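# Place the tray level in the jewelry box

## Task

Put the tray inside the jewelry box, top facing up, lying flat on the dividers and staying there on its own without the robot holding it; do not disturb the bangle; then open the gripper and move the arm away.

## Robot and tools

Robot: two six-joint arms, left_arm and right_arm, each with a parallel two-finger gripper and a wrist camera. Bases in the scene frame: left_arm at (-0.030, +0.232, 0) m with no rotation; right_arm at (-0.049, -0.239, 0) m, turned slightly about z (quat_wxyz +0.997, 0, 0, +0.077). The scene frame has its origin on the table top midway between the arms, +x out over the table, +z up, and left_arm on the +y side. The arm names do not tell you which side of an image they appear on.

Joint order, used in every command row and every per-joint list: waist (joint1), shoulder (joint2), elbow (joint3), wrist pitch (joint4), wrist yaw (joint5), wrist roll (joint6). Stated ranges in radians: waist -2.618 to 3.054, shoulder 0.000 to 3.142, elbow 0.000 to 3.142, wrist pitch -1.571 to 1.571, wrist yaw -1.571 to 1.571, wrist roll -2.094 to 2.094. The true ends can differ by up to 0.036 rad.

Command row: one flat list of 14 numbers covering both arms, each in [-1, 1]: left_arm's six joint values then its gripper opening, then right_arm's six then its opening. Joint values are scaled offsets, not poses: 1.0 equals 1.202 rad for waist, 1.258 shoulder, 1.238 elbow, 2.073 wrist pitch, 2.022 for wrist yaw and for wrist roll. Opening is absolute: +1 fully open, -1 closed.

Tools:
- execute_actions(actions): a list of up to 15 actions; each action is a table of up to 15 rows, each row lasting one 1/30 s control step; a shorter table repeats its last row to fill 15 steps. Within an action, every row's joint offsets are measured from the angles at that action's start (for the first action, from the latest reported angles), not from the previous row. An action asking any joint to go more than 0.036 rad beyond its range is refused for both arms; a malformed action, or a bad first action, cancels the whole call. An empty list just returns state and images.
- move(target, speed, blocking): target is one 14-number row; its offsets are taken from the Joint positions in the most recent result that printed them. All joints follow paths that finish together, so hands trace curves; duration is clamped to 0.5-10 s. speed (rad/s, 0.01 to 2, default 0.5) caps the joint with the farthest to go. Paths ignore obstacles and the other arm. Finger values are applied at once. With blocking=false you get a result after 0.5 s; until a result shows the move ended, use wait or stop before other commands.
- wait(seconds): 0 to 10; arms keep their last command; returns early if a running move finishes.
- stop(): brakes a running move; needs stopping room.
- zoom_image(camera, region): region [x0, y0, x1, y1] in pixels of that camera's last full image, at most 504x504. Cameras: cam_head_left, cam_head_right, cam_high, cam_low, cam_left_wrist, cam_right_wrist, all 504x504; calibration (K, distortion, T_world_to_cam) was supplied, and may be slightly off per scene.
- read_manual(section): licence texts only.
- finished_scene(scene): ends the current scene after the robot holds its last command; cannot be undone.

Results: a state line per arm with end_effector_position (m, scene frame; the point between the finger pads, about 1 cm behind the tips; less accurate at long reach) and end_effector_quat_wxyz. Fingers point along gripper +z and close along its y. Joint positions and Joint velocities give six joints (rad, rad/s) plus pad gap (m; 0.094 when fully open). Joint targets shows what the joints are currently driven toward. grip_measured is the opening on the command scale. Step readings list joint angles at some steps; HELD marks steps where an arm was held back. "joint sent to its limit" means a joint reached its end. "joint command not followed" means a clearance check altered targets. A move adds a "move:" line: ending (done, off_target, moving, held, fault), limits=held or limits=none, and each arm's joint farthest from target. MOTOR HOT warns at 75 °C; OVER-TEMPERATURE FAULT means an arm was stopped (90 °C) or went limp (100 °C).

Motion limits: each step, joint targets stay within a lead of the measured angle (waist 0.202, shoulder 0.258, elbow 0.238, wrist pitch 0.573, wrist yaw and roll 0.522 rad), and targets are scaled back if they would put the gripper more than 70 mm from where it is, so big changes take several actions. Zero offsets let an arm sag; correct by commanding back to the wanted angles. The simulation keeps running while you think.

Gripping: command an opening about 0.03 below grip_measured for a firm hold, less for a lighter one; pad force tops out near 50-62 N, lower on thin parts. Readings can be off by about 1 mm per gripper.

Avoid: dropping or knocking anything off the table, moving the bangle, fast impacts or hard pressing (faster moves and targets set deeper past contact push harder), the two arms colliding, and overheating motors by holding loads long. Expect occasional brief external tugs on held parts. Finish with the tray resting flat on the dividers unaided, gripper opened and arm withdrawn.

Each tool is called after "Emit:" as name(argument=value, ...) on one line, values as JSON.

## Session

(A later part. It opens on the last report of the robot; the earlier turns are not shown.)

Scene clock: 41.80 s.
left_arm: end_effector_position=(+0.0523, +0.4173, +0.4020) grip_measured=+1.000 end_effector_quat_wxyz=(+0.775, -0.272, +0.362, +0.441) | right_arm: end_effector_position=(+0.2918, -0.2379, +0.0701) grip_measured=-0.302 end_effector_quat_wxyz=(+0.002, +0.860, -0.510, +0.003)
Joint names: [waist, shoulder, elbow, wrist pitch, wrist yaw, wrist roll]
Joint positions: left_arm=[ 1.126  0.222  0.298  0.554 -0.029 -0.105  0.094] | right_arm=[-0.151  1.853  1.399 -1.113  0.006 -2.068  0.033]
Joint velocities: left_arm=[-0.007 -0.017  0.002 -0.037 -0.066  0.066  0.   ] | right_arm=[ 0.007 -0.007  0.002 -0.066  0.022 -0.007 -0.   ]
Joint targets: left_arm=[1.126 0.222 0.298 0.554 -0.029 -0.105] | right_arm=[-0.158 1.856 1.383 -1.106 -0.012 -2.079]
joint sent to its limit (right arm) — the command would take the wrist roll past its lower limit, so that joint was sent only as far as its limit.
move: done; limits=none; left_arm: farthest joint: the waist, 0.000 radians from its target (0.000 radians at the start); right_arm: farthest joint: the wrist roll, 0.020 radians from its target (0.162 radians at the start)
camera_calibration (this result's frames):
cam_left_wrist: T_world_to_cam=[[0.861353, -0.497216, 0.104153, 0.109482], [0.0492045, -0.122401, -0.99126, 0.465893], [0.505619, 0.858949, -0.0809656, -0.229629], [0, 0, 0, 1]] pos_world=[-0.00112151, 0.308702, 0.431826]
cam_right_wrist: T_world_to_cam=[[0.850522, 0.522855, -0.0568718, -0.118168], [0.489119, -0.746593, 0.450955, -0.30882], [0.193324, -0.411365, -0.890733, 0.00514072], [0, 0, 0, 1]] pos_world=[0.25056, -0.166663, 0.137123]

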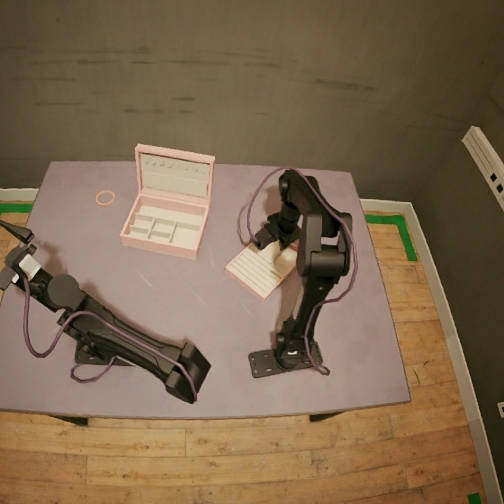

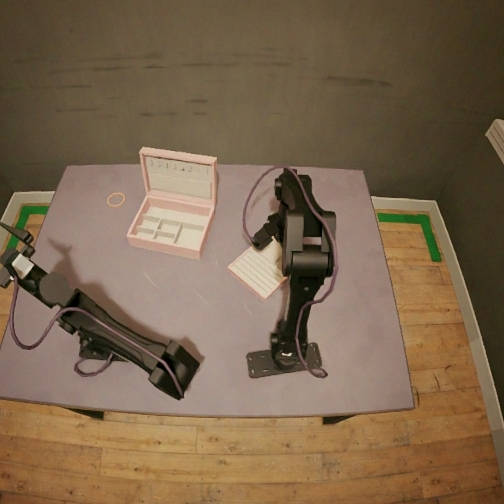

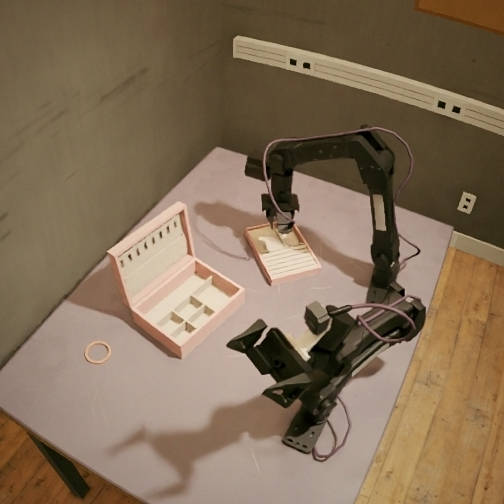

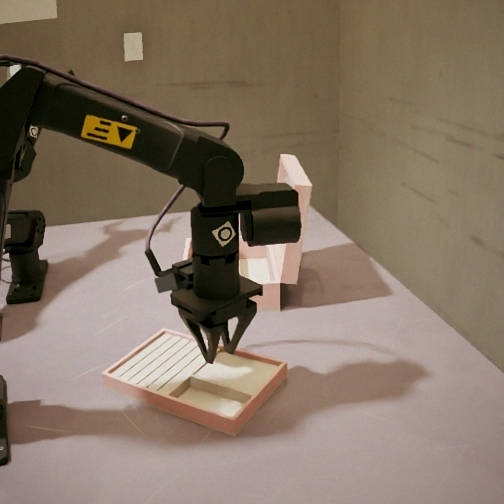

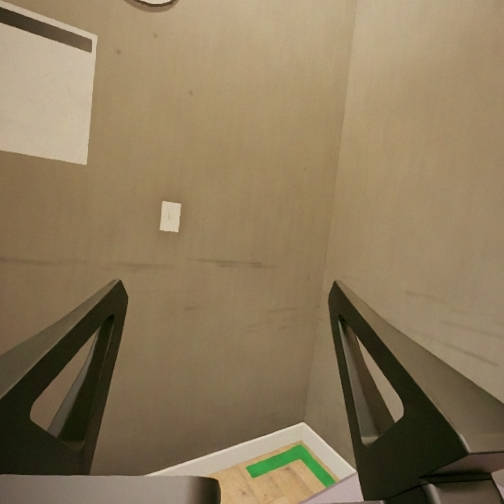

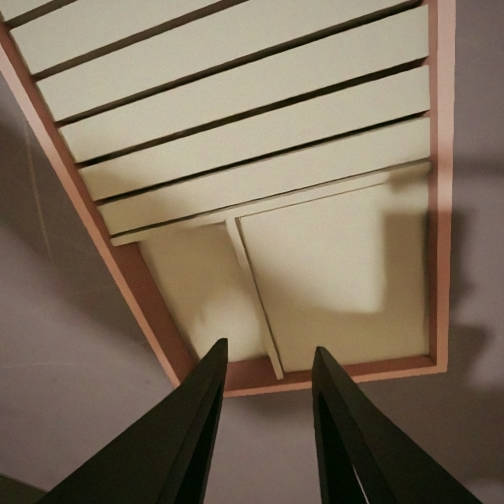

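Emit:
move(target=[0,0,0,0,0,0,1,0.022,0.024,-0.15,0.092,0,0,-0.4], speed=0.12)

Scene clock: 44.07 s.
left_arm: end_effector_position=(+0.0523, +0.4173, +0.4020) grip_measured=+1.000 end_effector_quat_wxyz=(+0.775, -0.272, +0.362, +0.441) | right_arm: end_effector_position=(+0.2845, -0.2341, +0.0285) grip_measured=-0.399 end_effector_quat_wxyz=(+0.002, +0.863, -0.505, +0.005)
Joint names: [waist, shoulder, elbow, wrist pitch, wrist yaw, wrist roll]
Joint positions: left_arm=[ 1.126  0.222  0.298  0.554 -0.029 -0.105  0.094] | right_arm=[-0.138  1.869  1.247 -0.941  0.009 -2.068  0.028]
Joint velocities: left_arm=[ 0.002 -0.012  0.002 -0.051 -0.095 -0.022  0.   ] | right_arm=[-0.012 -0.007 -0.017 -0.022 -0.051 -0.037 -0.001]
Joint targets: left_arm=[1.126 0.222 0.298 0.554 -0.029 -0.105] | right_arm=[-0.125 1.883 1.213 -0.923 0.006 -2.068]
move: off_target (right_arm); limits=none; left_arm: farthest joint: the waist, 0.000 radians from its target (0.000 radians at the start); right_arm: farthest joint: the elbow, 0.034 radians from its target (0.186 radians at the start)
camera_calibration (this result's frames):
cam_left_wrist: T_world_to_cam=[[0.861353, -0.497216, 0.104153, 0.109482], [0.0492045, -0.122401, -0.99126, 0.465893], [0.505619, 0.858949, -0.0809656, -0.229629], [0, 0, 0, 1]] pos_world=[-0.00112151, 0.308702, 0.431826]
cam_right_wrist: T_world_to_cam=[[0.84371, 0.534006, -0.0546927, -0.111801], [0.497115, -0.738822, 0.454992, -0.284162], [0.202561, -0.41107, -0.888814, -0.0315543], [0, 0, 0, 1]] pos_world=[0.24198, -0.163213, 0.0951307]

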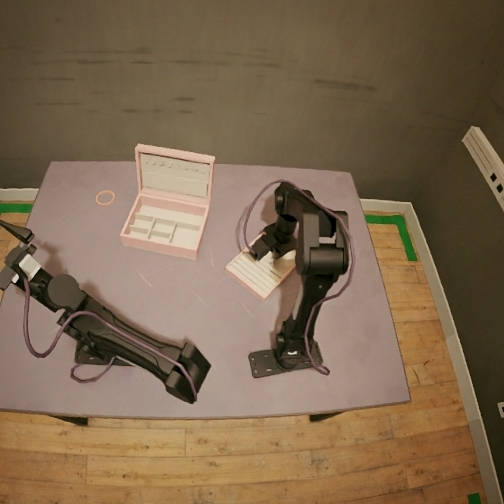

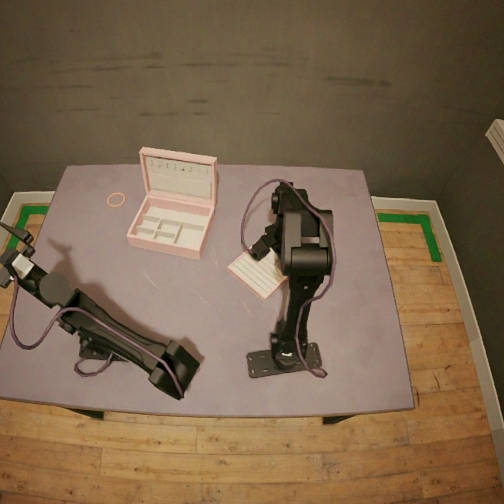

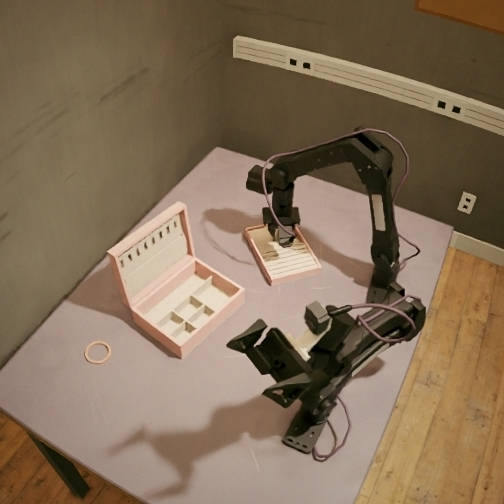

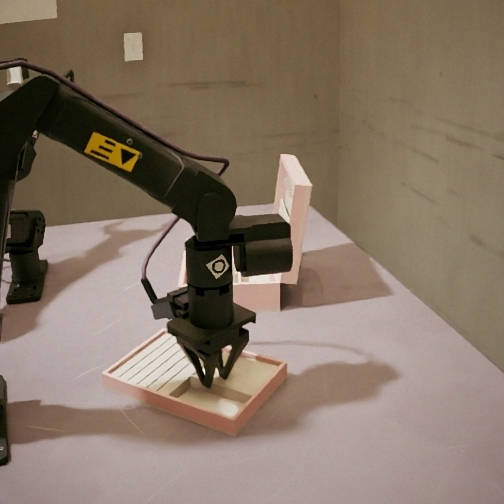

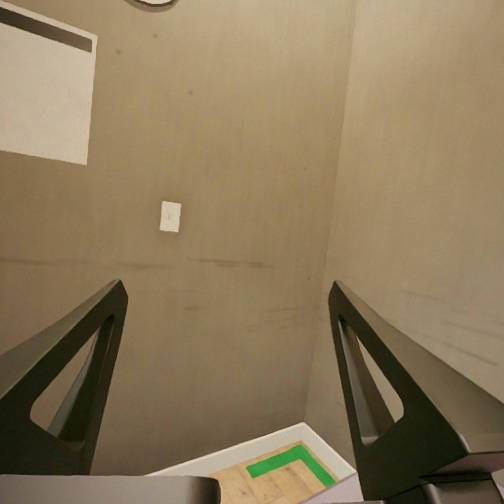

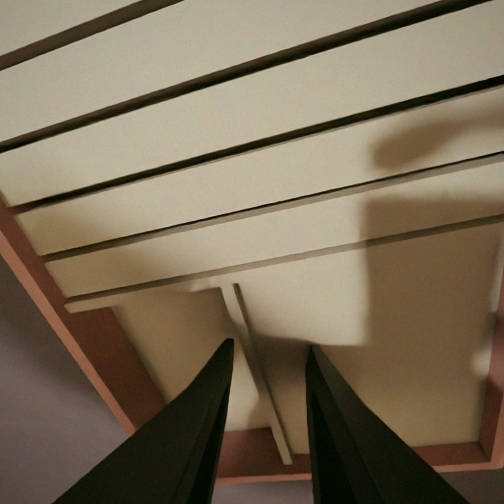

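Emit:
execute_actions(actions=[[[0,0,0,0,0,0,1,0,0,0,0,0,0,-0.85]],[[0,0,0,0,0,0,1,0,0,0,0,0,0,-1]],[[0,0,0,0,0,0,1,0,0,0,0,0,0.05,-1]],[[0,0,0,0,0,0,1,0,0,0,0,0,0.05,-1]],[[0,0,0,0,0,0,1,0,0,0,0,0,0,-0.8]],[[0,0,0,0,0,0,1,0,0.02,-0.03,0,0,0,-0.8]],[[0,0,0,0,0,0,1,0,0.02,-0.03,0,0,0,-1]],[[0,0,0,0,0,0,1,0,0.02,-0.03,0,0,0,-1]]])

Emit:
move(target=[0,0,0,0,0,0,1,0,-0.09,0.07,-0.07,0,0,-1], speed=0.06)

Scene clock: 48.20 s.
left_arm: end_effector_position=(+0.0523, +0.4173, +0.4020) grip_measured=+1.000 end_effector_quat_wxyz=(+0.775, -0.272, +0.362, +0.441) | right_arm: end_effector_position=(+0.2858, -0.2361, +0.0281) grip_measured=-0.965 end_effector_quat_wxyz=(+0.004, +0.820, -0.572, +0.011)
Joint names: [waist, shoulder, elbow, wrist pitch, wrist yaw, wrist roll]
Joint positions: left_arm=[ 1.126  0.222  0.298  0.554 -0.029 -0.105  0.094] | right_arm=[-0.138  1.869  1.245 -0.933  0.02  -1.907  0.002]
Joint velocities: left_arm=[-0.007  0.017  0.007 -0.022 -0.022  0.007  0.   ] | right_arm=[ 0.002  0.007 -0.002 -0.022  0.007  0.022  0.001]
Joint targets: left_arm=[1.126 0.222 0.298 0.554 -0.029 -0.105] | right_arm=[-0.138 1.895 1.208 -0.933 0.020 -1.907]
Step readings (joint positions; steps 1 to 15: 1st action; 16 to 30: 2nd action; 31 to 45: 3rd action; 46 to 60: 4th action; 61 to 75: 5th action; 76 to 90: 6th action; 91 to 105: 7th action; 106 to 120: 8th action):
0: left_arm=[1.126 0.222 0.298 0.554 -0.029 -0.105] | right_arm=[-0.138 1.869 1.247 -0.940 0.009 -2.068]
1: left_arm=[1.126 0.222 0.298 0.554 -0.029 -0.105] | right_arm=[-0.138 1.869 1.247 -0.940 0.009 -2.068]
2: left_arm=[1.126 0.222 0.298 0.554 -0.029 -0.105] | right_arm=[-0.138 1.869 1.247 -0.942 0.011 -2.068]
4: left_arm=[1.126 0.222 0.298 0.554 -0.029 -0.105] | right_arm=[-0.138 1.869 1.247 -0.942 0.013 -2.068]
8: left_arm=[1.126 0.222 0.298 0.554 -0.029 -0.105] | right_arm=[-0.138 1.869 1.247 -0.942 0.013 -2.068]
15: left_arm=[1.126 0.222 0.298 0.554 -0.029 -0.105] | right_arm=[-0.138 1.869 1.247 -0.942 0.013 -2.068]
16: left_arm=[1.126 0.222 0.298 0.554 -0.029 -0.105] | right_arm=[-0.138 1.869 1.247 -0.942 0.013 -2.069]
17: left_arm=[1.126 0.222 0.298 0.554 -0.029 -0.105] | right_arm=[-0.138 1.869 1.247 -0.944 0.016 -2.074]
19: left_arm=[1.126 0.222 0.298 0.554 -0.029 -0.105] | right_arm=[-0.138 1.869 1.247 -0.940 0.016 -2.068]
23: left_arm=[1.126 0.222 0.298 0.554 -0.029 -0.105] | right_arm=[-0.138 1.869 1.247 -0.935 0.017 -2.068]
30: left_arm=[1.126 0.222 0.298 0.554 -0.029 -0.105] | right_arm=[-0.138 1.869 1.247 -0.935 0.017 -2.068]
31: left_arm=[1.126 0.222 0.298 0.554 -0.029 -0.105] | right_arm=[-0.138 1.869 1.247 -0.935 0.017 -2.056]
32: left_arm=[1.126 0.222 0.298 0.554 -0.029 -0.105] | right_arm=[-0.138 1.869 1.247 -0.935 0.017 -2.041]
34: left_arm=[1.126 0.222 0.298 0.554 -0.029 -0.105] | right_arm=[-0.138 1.869 1.247 -0.935 0.017 -2.021]
38: left_arm=[1.126 0.222 0.298 0.554 -0.029 -0.105] | right_arm=[-0.138 1.869 1.247 -0.935 0.017 -1.999]
45: left_arm=[1.126 0.222 0.298 0.554 -0.029 -0.105] | right_arm=[-0.138 1.869 1.247 -0.935 0.017 -1.988]
46: left_arm=[1.126 0.222 0.298 0.554 -0.029 -0.105] | right_arm=[-0.138 1.869 1.247 -0.935 0.017 -1.976]
47: left_arm=[1.126 0.222 0.298 0.554 -0.029 -0.105] | right_arm=[-0.138 1.869 1.247 -0.935 0.017 -1.962]
49: left_arm=[1.126 0.222 0.298 0.554 -0.029 -0.105] | right_arm=[-0.138 1.869 1.247 -0.935 0.018 -1.941]
53: left_arm=[1.126 0.222 0.298 0.554 -0.029 -0.105] | right_arm=[-0.138 1.869 1.247 -0.935 0.018 -1.919]
60: left_arm=[1.126 0.222 0.298 0.554 -0.029 -0.105] | right_arm=[-0.138 1.869 1.247 -0.935 0.018 -1.907]
61: left_arm=[1.126 0.222 0.298 0.554 -0.029 -0.105] | right_arm=[-0.138 1.869 1.247 -0.935 0.018 -1.907]
62: left_arm=[1.126 0.222 0.298 0.554 -0.029 -0.105] | right_arm=[-0.138 1.869 1.247 -0.935 0.019 -1.907]
64: left_arm=[1.126 0.222 0.298 0.554 -0.029 -0.105] | right_arm=[-0.138 1.869 1.247 -0.935 0.020 -1.907]
68: left_arm=[1.126 0.222 0.298 0.554 -0.029 -0.105] | right_arm=[-0.138 1.869 1.247 -0.935 0.020 -1.907]
75: left_arm=[1.126 0.222 0.298 0.554 -0.029 -0.105] | right_arm=[-0.138 1.869 1.247 -0.935 0.020 -1.907]
76: left_arm=[1.126 0.222 0.298 0.554 -0.029 -0.105] | right_arm=[-0.138 1.869 1.247 -0.935 0.020 -1.907]
77: left_arm=[1.126 0.222 0.298 0.554 -0.029 -0.105] | right_arm=[-0.138 1.869 1.247 -0.935 0.020 -1.907]
79: left_arm=[1.126 0.222 0.298 0.554 -0.029 -0.105] | right_arm=[-0.138 1.869 1.247 -0.935 0.020 -1.907]
83: left_arm=[1.126 0.222 0.298 0.554 -0.029 -0.105] | right_arm=[-0.138 1.869 1.247 -0.935 0.020 -1.907]
90: left_arm=[1.126 0.222 0.298 0.554 -0.029 -0.105] | right_arm=[-0.138 1.869 1.247 -0.935 0.020 -1.907]
91: left_arm=[1.126 0.222 0.298 0.554 -0.029 -0.105] | right_arm=[-0.138 1.869 1.247 -0.934 0.020 -1.907]
92: left_arm=[1.126 0.222 0.298 0.554 -0.029 -0.105] | right_arm=[-0.138 1.869 1.247 -0.934 0.020 -1.907]
94: left_arm=[1.126 0.222 0.298 0.554 -0.029 -0.105] | right_arm=[-0.138 1.869 1.245 -0.933 0.020 -1.907]
98: left_arm=[1.126 0.222 0.298 0.554 -0.029 -0.105] | right_arm=[-0.138 1.869 1.245 -0.933 0.020 -1.907]
105: left_arm=[1.126 0.222 0.298 0.554 -0.029 -0.105] | right_arm=[-0.138 1.869 1.245 -0.933 0.020 -1.907]
106: left_arm=[1.126 0.222 0.298 0.554 -0.029 -0.105] | right_arm=[-0.138 1.869 1.245 -0.933 0.020 -1.907]
107: left_arm=[1.126 0.222 0.298 0.554 -0.029 -0.105] | right_arm=[-0.138 1.869 1.245 -0.933 0.020 -1.907]
109: left_arm=[1.126 0.222 0.298 0.554 -0.029 -0.105] | right_arm=[-0.138 1.869 1.245 -0.933 0.020 -1.907]
113: left_arm=[1.126 0.222 0.298 0.554 -0.029 -0.105] | right_arm=[-0.138 1.869 1.245 -0.933 0.020 -1.907]
120: Joint positions above
camera_calibration (this result's frames):
cam_left_wrist: T_world_to_cam=[[0.861353, -0.497216, 0.104153, 0.109482], [0.0492045, -0.122401, -0.99126, 0.465893], [0.505619, 0.858949, -0.0809656, -0.229629], [0, 0, 0, 1]] pos_world=[-0.00112151, 0.308702, 0.431826]
cam_right_wrist: T_world_to_cam=[[0.918845, 0.39123, -0.051599, -0.167169], [0.368625, -0.80428, 0.466099, -0.265191], [0.140852, -0.447294, -0.883226, -0.0240902], [0, 0, 0, 1]] pos_world=[0.254752, -0.158662, 0.0937024]

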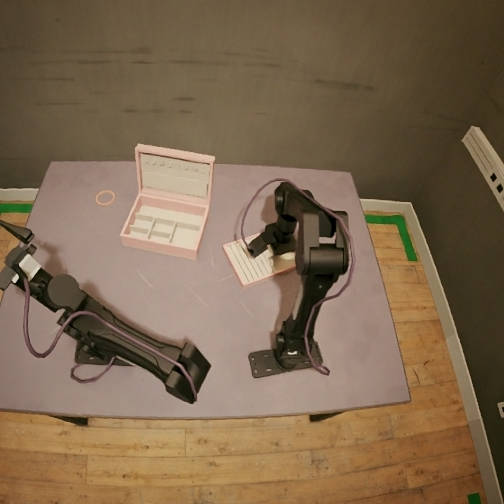

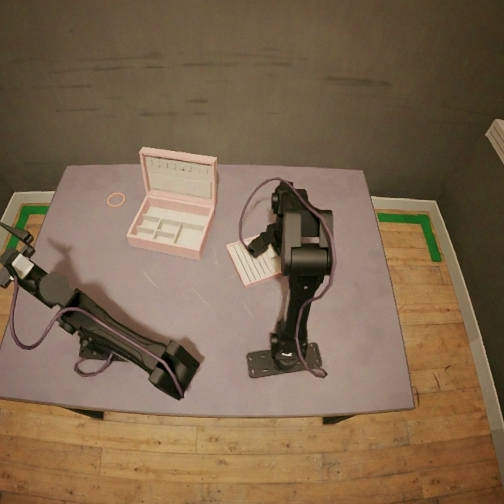

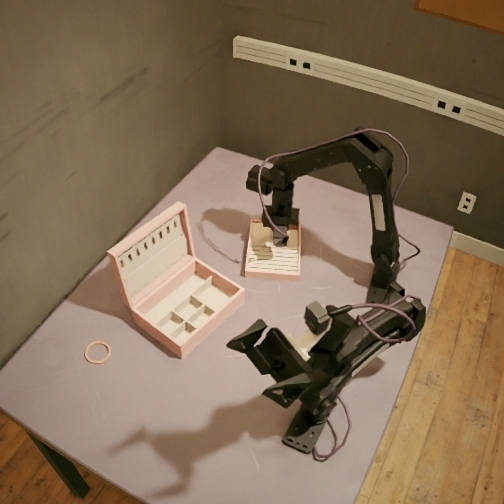

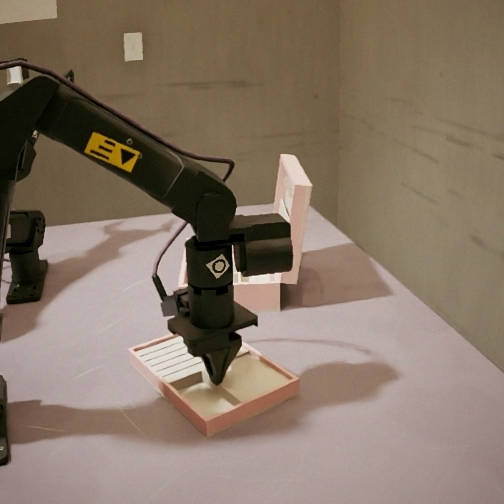

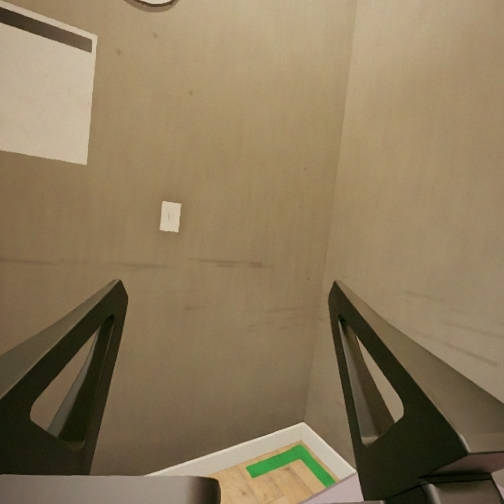

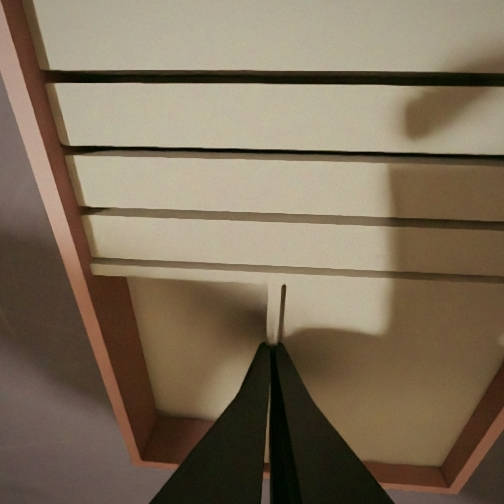

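Scene clock: 51.07 s.
left_arm: end_effector_position=(+0.0523, +0.4173, +0.4020) grip_measured=+1.000 end_effector_quat_wxyz=(+0.775, -0.272, +0.362, +0.441) | right_arm: end_effector_position=(+0.2780, -0.2378, +0.0633) grip_measured=-0.966 end_effector_quat_wxyz=(+0.005, +0.820, -0.573, +0.018)
Joint names: [waist, shoulder, elbow, wrist pitch, wrist yaw, wrist roll]
Joint positions: left_arm=[ 1.126  0.222  0.298  0.554 -0.029 -0.105  0.094] | right_arm=[-0.138  1.791  1.292 -1.049  0.029 -1.907  0.002]
Joint velocities: left_arm=[-0.007 -0.002  0.017  0.007  0.022 -0.066  0.   ] | right_arm=[-0.007  0.007 -0.007  0.037  0.037 -0.022 -0.   ]
Joint targets: left_arm=[1.126 0.222 0.298 0.554 -0.029 -0.105] | right_arm=[-0.138 1.756 1.332 -1.078 0.020 -1.907]
move: off_target (right_arm); limits=none; left_arm: farthest joint: the waist, 0.000 radians from its target (0.000 radians at the start); right_arm: farthest joint: the elbow, 0.040 radians from its target (0.086 radians at the start)
camera_calibration (this result's frames):
cam_left_wrist: T_world_to_cam=[[0.861353, -0.497216, 0.104153, 0.109482], [0.0492045, -0.122401, -0.99126, 0.465893], [0.505619, 0.858949, -0.0809656, -0.229629], [0, 0, 0, 1]] pos_world=[-0.00112151, 0.308702, 0.431826]
cam_right_wrist: T_world_to_cam=[[0.919349, 0.390634, -0.0469342, -0.15807], [0.364292, -0.80009, 0.476601, -0.278593], [0.148625, -0.45526, -0.877866, 0.00292798], [0, 0, 0, 1]] pos_world=[0.246376, -0.159819, 0.127929]

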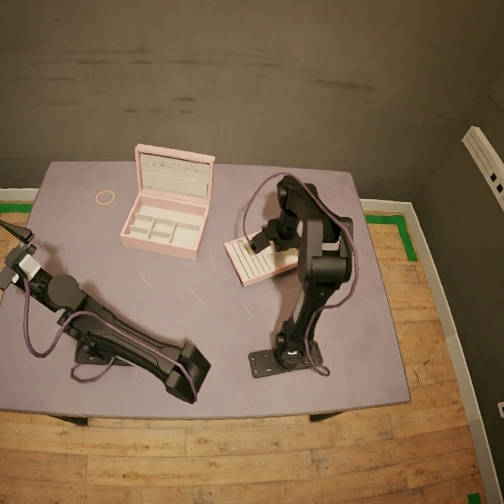

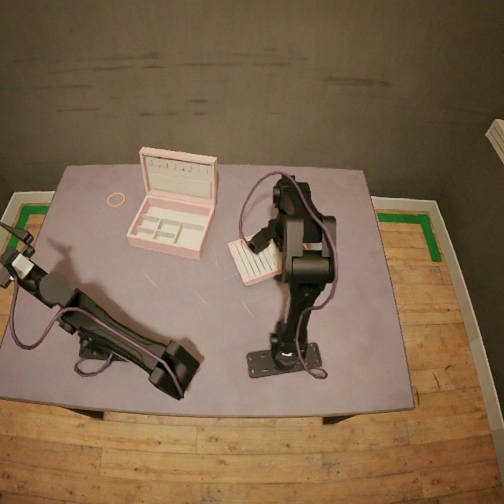

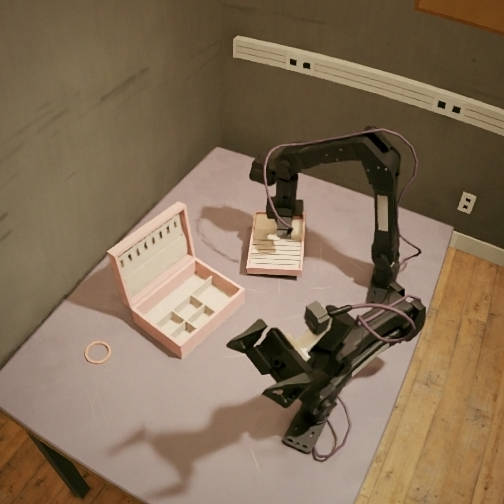

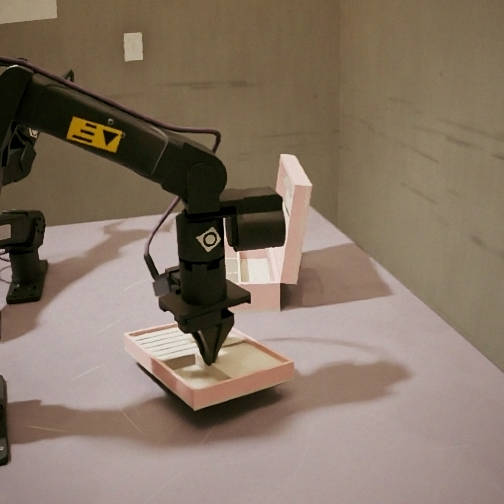

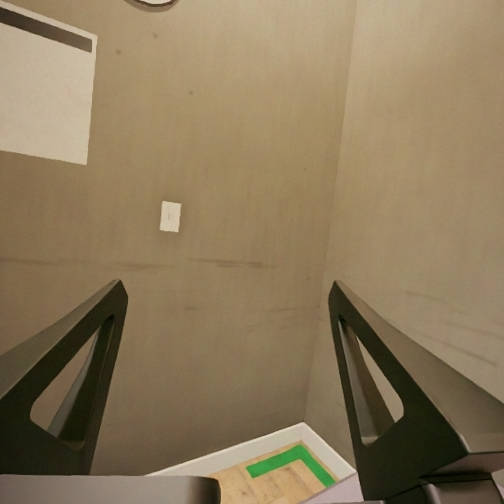

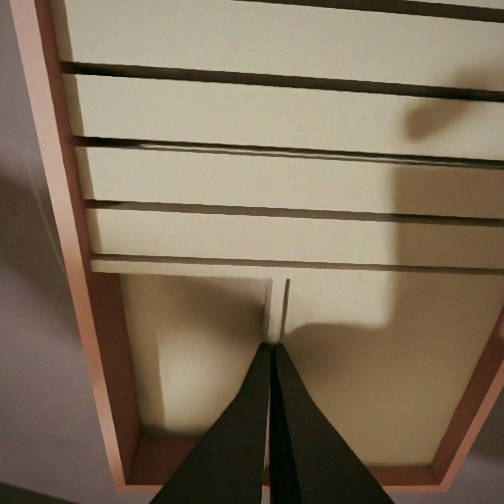

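Emit:
move(target=[0,0,0,0,0,0,1,0,-0.1,0.165,-0.14,-0.012,0,-1], speed=0.07)

Scene clock: 55.77 s.
left_arm: end_effector_position=(+0.0523, +0.4173, +0.4020) grip_measured=+1.000 end_effector_quat_wxyz=(+0.775, -0.272, +0.362, +0.441) | right_arm: end_effector_position=(+0.2610, -0.2384, +0.1308) grip_measured=-0.966 end_effector_quat_wxyz=(+0.008, +0.820, -0.572, +0.015)
Joint names: [waist, shoulder, elbow, wrist pitch, wrist yaw, wrist roll]
Joint positions: left_arm=[ 1.126  0.222  0.298  0.554 -0.029 -0.105  0.094] | right_arm=[-0.138  1.7    1.455 -1.31   0.031 -1.907  0.002]
Joint velocities: left_arm=[ 0.017 -0.002  0.002  0.066  0.007  0.007  0.   ] | right_arm=[ 0.012  0.002 -0.022 -0.066 -0.051  0.007  0.001]
Joint targets: left_arm=[1.126 0.222 0.298 0.554 -0.029 -0.105] | right_arm=[-0.138 1.665 1.496 -1.339 0.005 -1.907]
move: off_target (right_arm); limits=none; left_arm: farthest joint: the waist, 0.000 radians from its target (0.000 radians at the start); right_arm: farthest joint: the elbow, 0.041 radians from its target (0.204 radians at the start)
camera_calibration (this result's frames):
cam_left_wrist: T_world_to_cam=[[0.861353, -0.497216, 0.104153, 0.109482], [0.0492045, -0.122401, -0.99126, 0.465893], [0.505619, 0.858949, -0.0809656, -0.229629], [0, 0, 0, 1]] pos_world=[-0.00112151, 0.308702, 0.431826]
cam_right_wrist: T_world_to_cam=[[0.919015, 0.390525, -0.0538603, -0.138117], [0.367525, -0.799325, 0.4754, -0.305515], [0.142604, -0.456695, -0.878119, 0.0657442], [0, 0, 0, 1]] pos_world=[0.229841, -0.160243, 0.195534]

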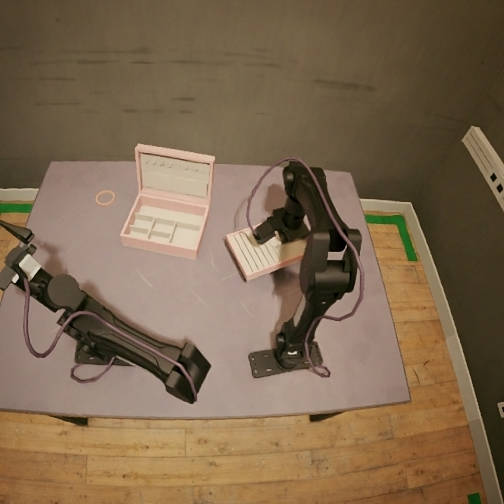

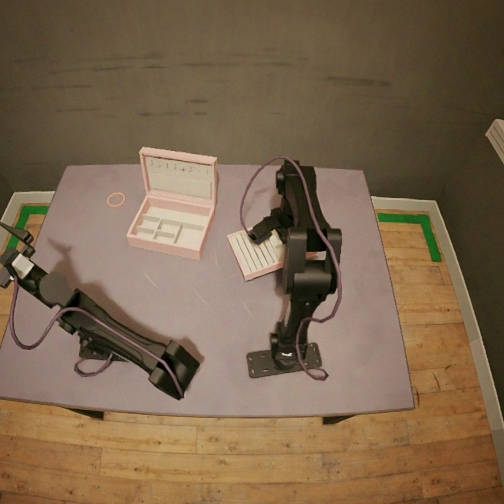

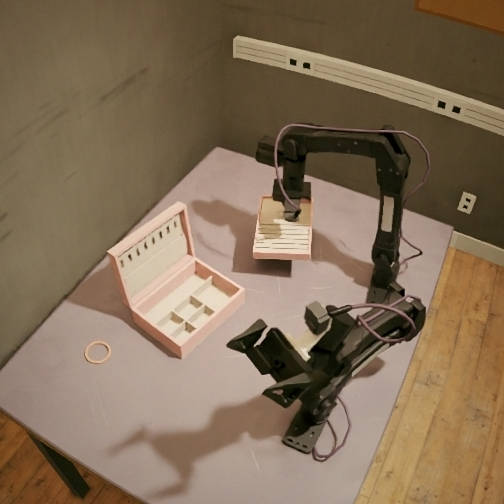

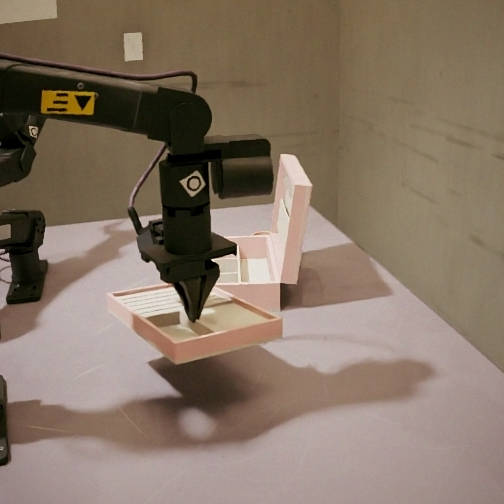

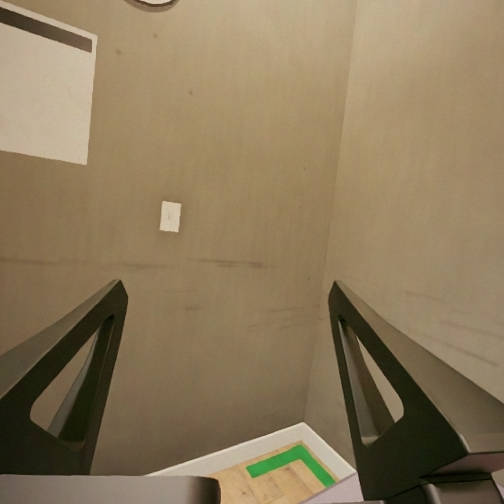

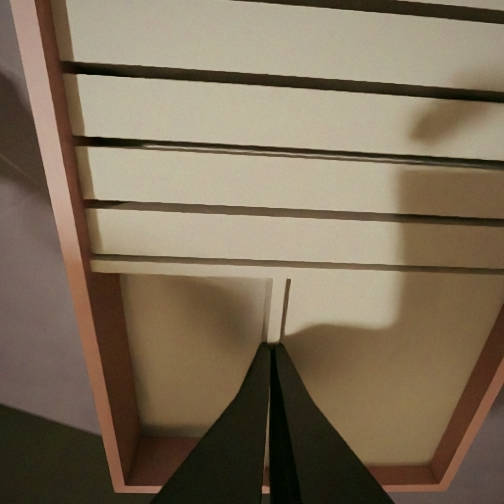

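Emit:
move(target=[0,0,0,0,0,0,1,0.582,-0.015,0.03,0,-0.012,0.62,-1], speed=0.25)

Scene clock: 61.57 s.
left_arm: end_effector_position=(+0.0523, +0.4173, +0.4020) grip_measured=+1.000 end_effector_quat_wxyz=(+0.775, -0.272, +0.362, +0.441) | right_arm: end_effector_position=(+0.1891, -0.0402, +0.1308) grip_measured=-0.966 end_effector_quat_wxyz=(+0.008, -0.632, +0.774, -0.011)
Joint names: [waist, shoulder, elbow, wrist pitch, wrist yaw, wrist roll]
Joint positions: left_arm=[ 1.126  0.222  0.298  0.554 -0.029 -0.105  0.094] | right_arm=[ 0.551  1.7    1.455 -1.31   0.023 -0.665  0.002]
Joint velocities: left_arm=[ 0.002 -0.012  0.002  0.022  0.037 -0.037  0.   ] | right_arm=[-0.002 -0.012  0.002 -0.007 -0.022 -0.081  0.   ]
Joint targets: left_arm=[1.126 0.222 0.298 0.554 -0.029 -0.105] | right_arm=[0.562 1.681 1.492 -1.310 0.007 -0.654]
move: off_target (right_arm); limits=none; left_arm: farthest joint: the waist, 0.000 radians from its target (0.000 radians at the start); right_arm: farthest joint: the elbow, 0.037 radians from its target (0.037 radians at the start)
camera_calibration (this result's frames):
cam_left_wrist: T_world_to_cam=[[0.861353, -0.497216, 0.104153, 0.109482], [0.0492045, -0.122401, -0.99126, 0.465893], [0.505619, 0.858949, -0.0809656, -0.229629], [0, 0, 0, 1]] pos_world=[-0.00112151, 0.308702, 0.431826]
cam_right_wrist: T_world_to_cam=[[0.988473, -0.148519, -0.029379, -0.187388], [-0.119729, -0.88562, 0.448711, -0.0285153], [-0.0926607, -0.440022, -0.893194, 0.213592], [0, 0, 0, 1]] pos_world=[0.201605, 0.0409009, 0.198069]

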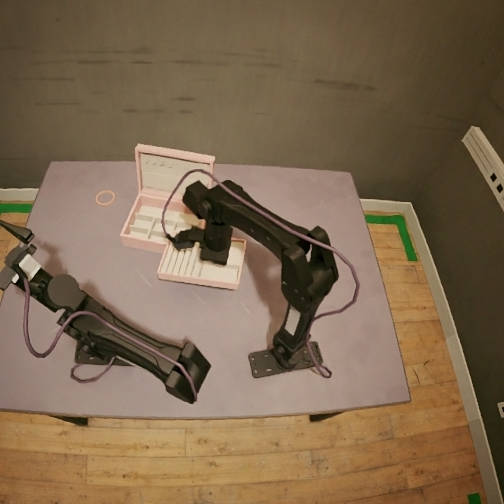

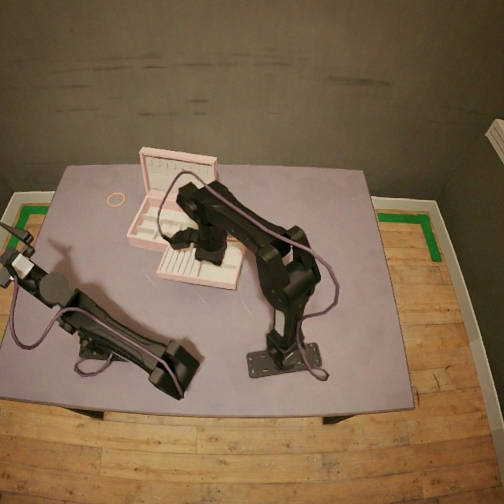

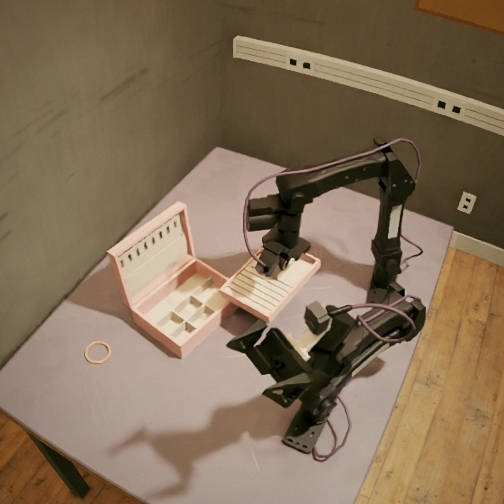

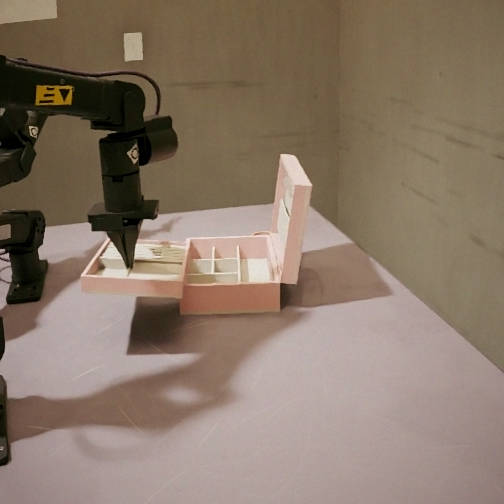

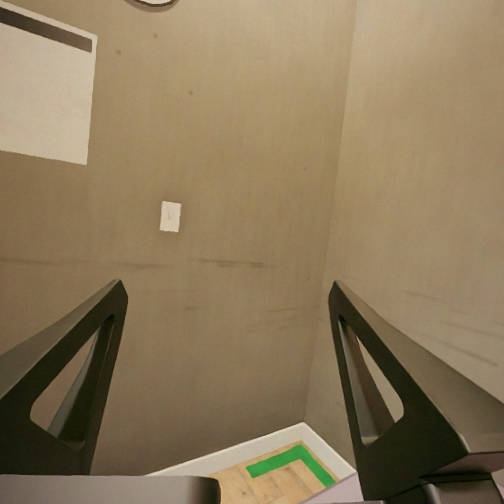

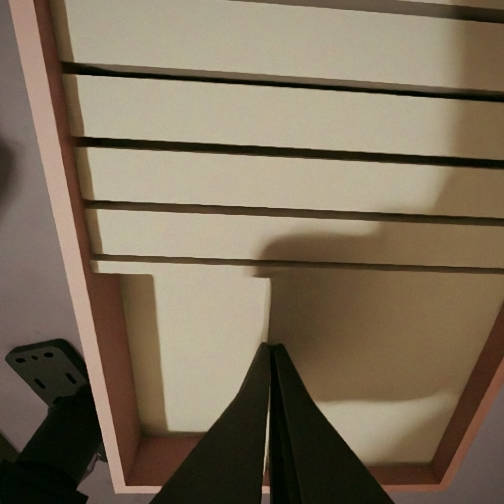

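Emit:
move(target=[0,0,0,0,0,0,1,0,0.525,0.775,-0.065,-0.01,0,-1], speed=0.22)

Scene clock: 66.60 s.
left_arm: end_effector_position=(+0.0523, +0.4173, +0.4020) grip_measured=+1.000 end_effector_quat_wxyz=(+0.775, -0.272, +0.362, +0.441) | right_arm: end_effector_position=(+0.3226, +0.0738, +0.1162) grip_measured=-0.966 end_effector_quat_wxyz=(+0.064, -0.631, +0.773, -0.009)
Joint names: [waist, shoulder, elbow, wrist pitch, wrist yaw, wrist roll]
Joint positions: left_arm=[ 1.126  0.222  0.298  0.554 -0.029 -0.105  0.094] | right_arm=[ 0.551  2.369  2.367 -1.442  0.021 -0.665  0.002]
Joint velocities: left_arm=[ 0.012 -0.007 -0.002 -0.022 -0.095 -0.022  0.   ] | right_arm=[ 0.007 -0.002  0.012 -0.095 -0.022 -0.007  0.   ]
Joint targets: left_arm=[1.126 0.222 0.298 0.554 -0.029 -0.105] | right_arm=[0.551 2.361 2.414 -1.445 0.003 -0.665]
move: off_target (right_arm); limits=none; left_arm: farthest joint: the waist, 0.000 radians from its target (0.000 radians at the start); right_arm: farthest joint: the elbow, 0.047 radians from its target (0.960 radians at the start)
camera_calibration (this result's frames):
cam_left_wrist: T_world_to_cam=[[0.861353, -0.497216, 0.104153, 0.109482], [0.0492045, -0.122401, -0.99126, 0.465893], [0.505619, 0.858949, -0.0809656, -0.229629], [0, 0, 0, 1]] pos_world=[-0.00112151, 0.308702, 0.431826]
cam_right_wrist: T_world_to_cam=[[0.987882, -0.14925, 0.0425922, -0.310946], [-0.15435, -0.91589, 0.370569, 0.117463], [-0.0162976, -0.372652, -0.927828, 0.237485], [0, 0, 0, 1]] pos_world=[0.329179, 0.149674, 0.190061]

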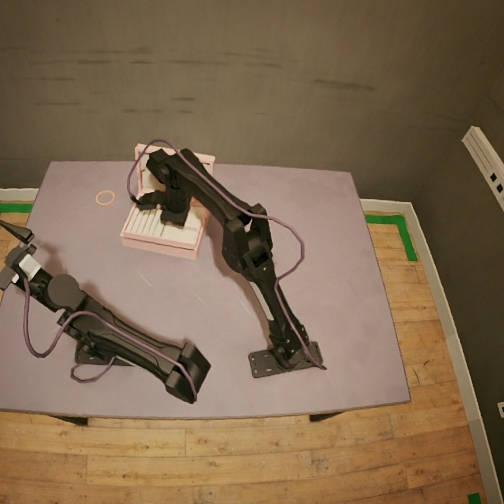

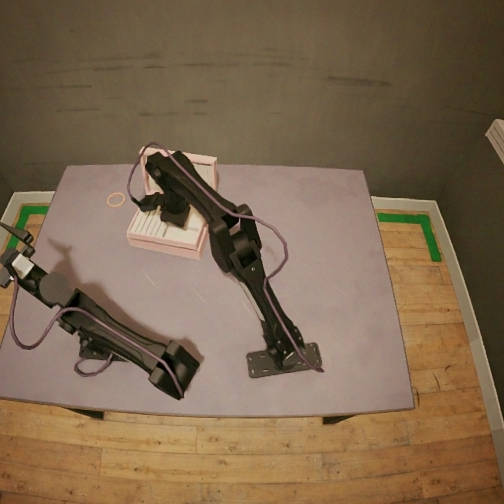

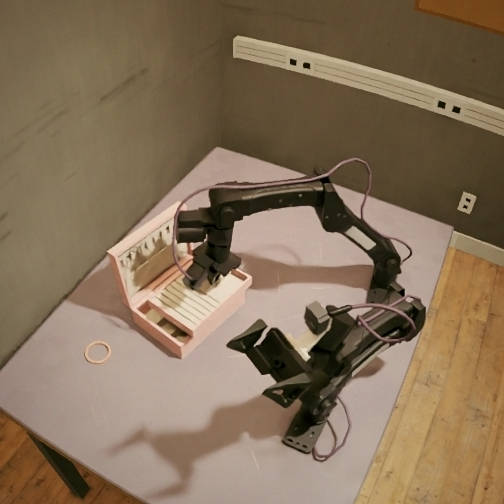

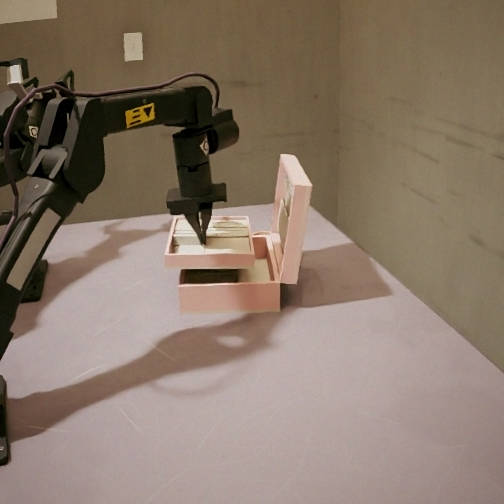

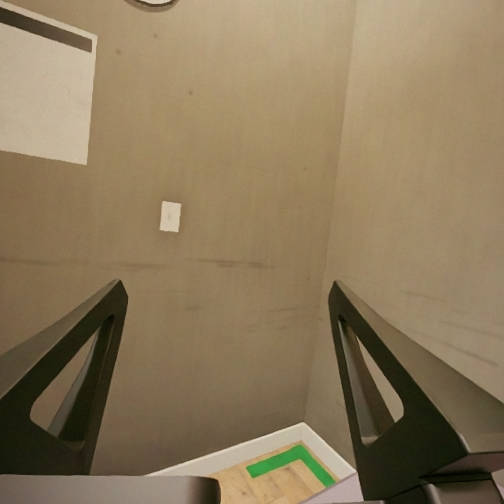

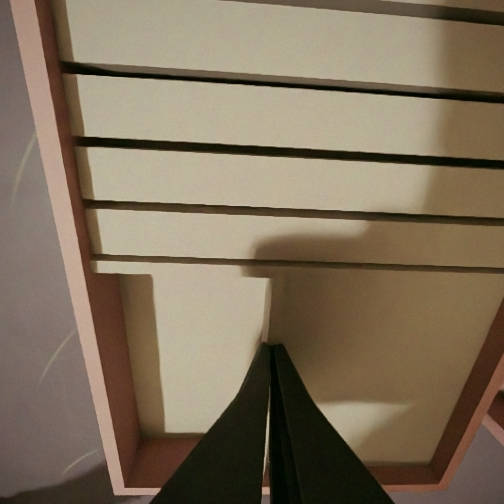

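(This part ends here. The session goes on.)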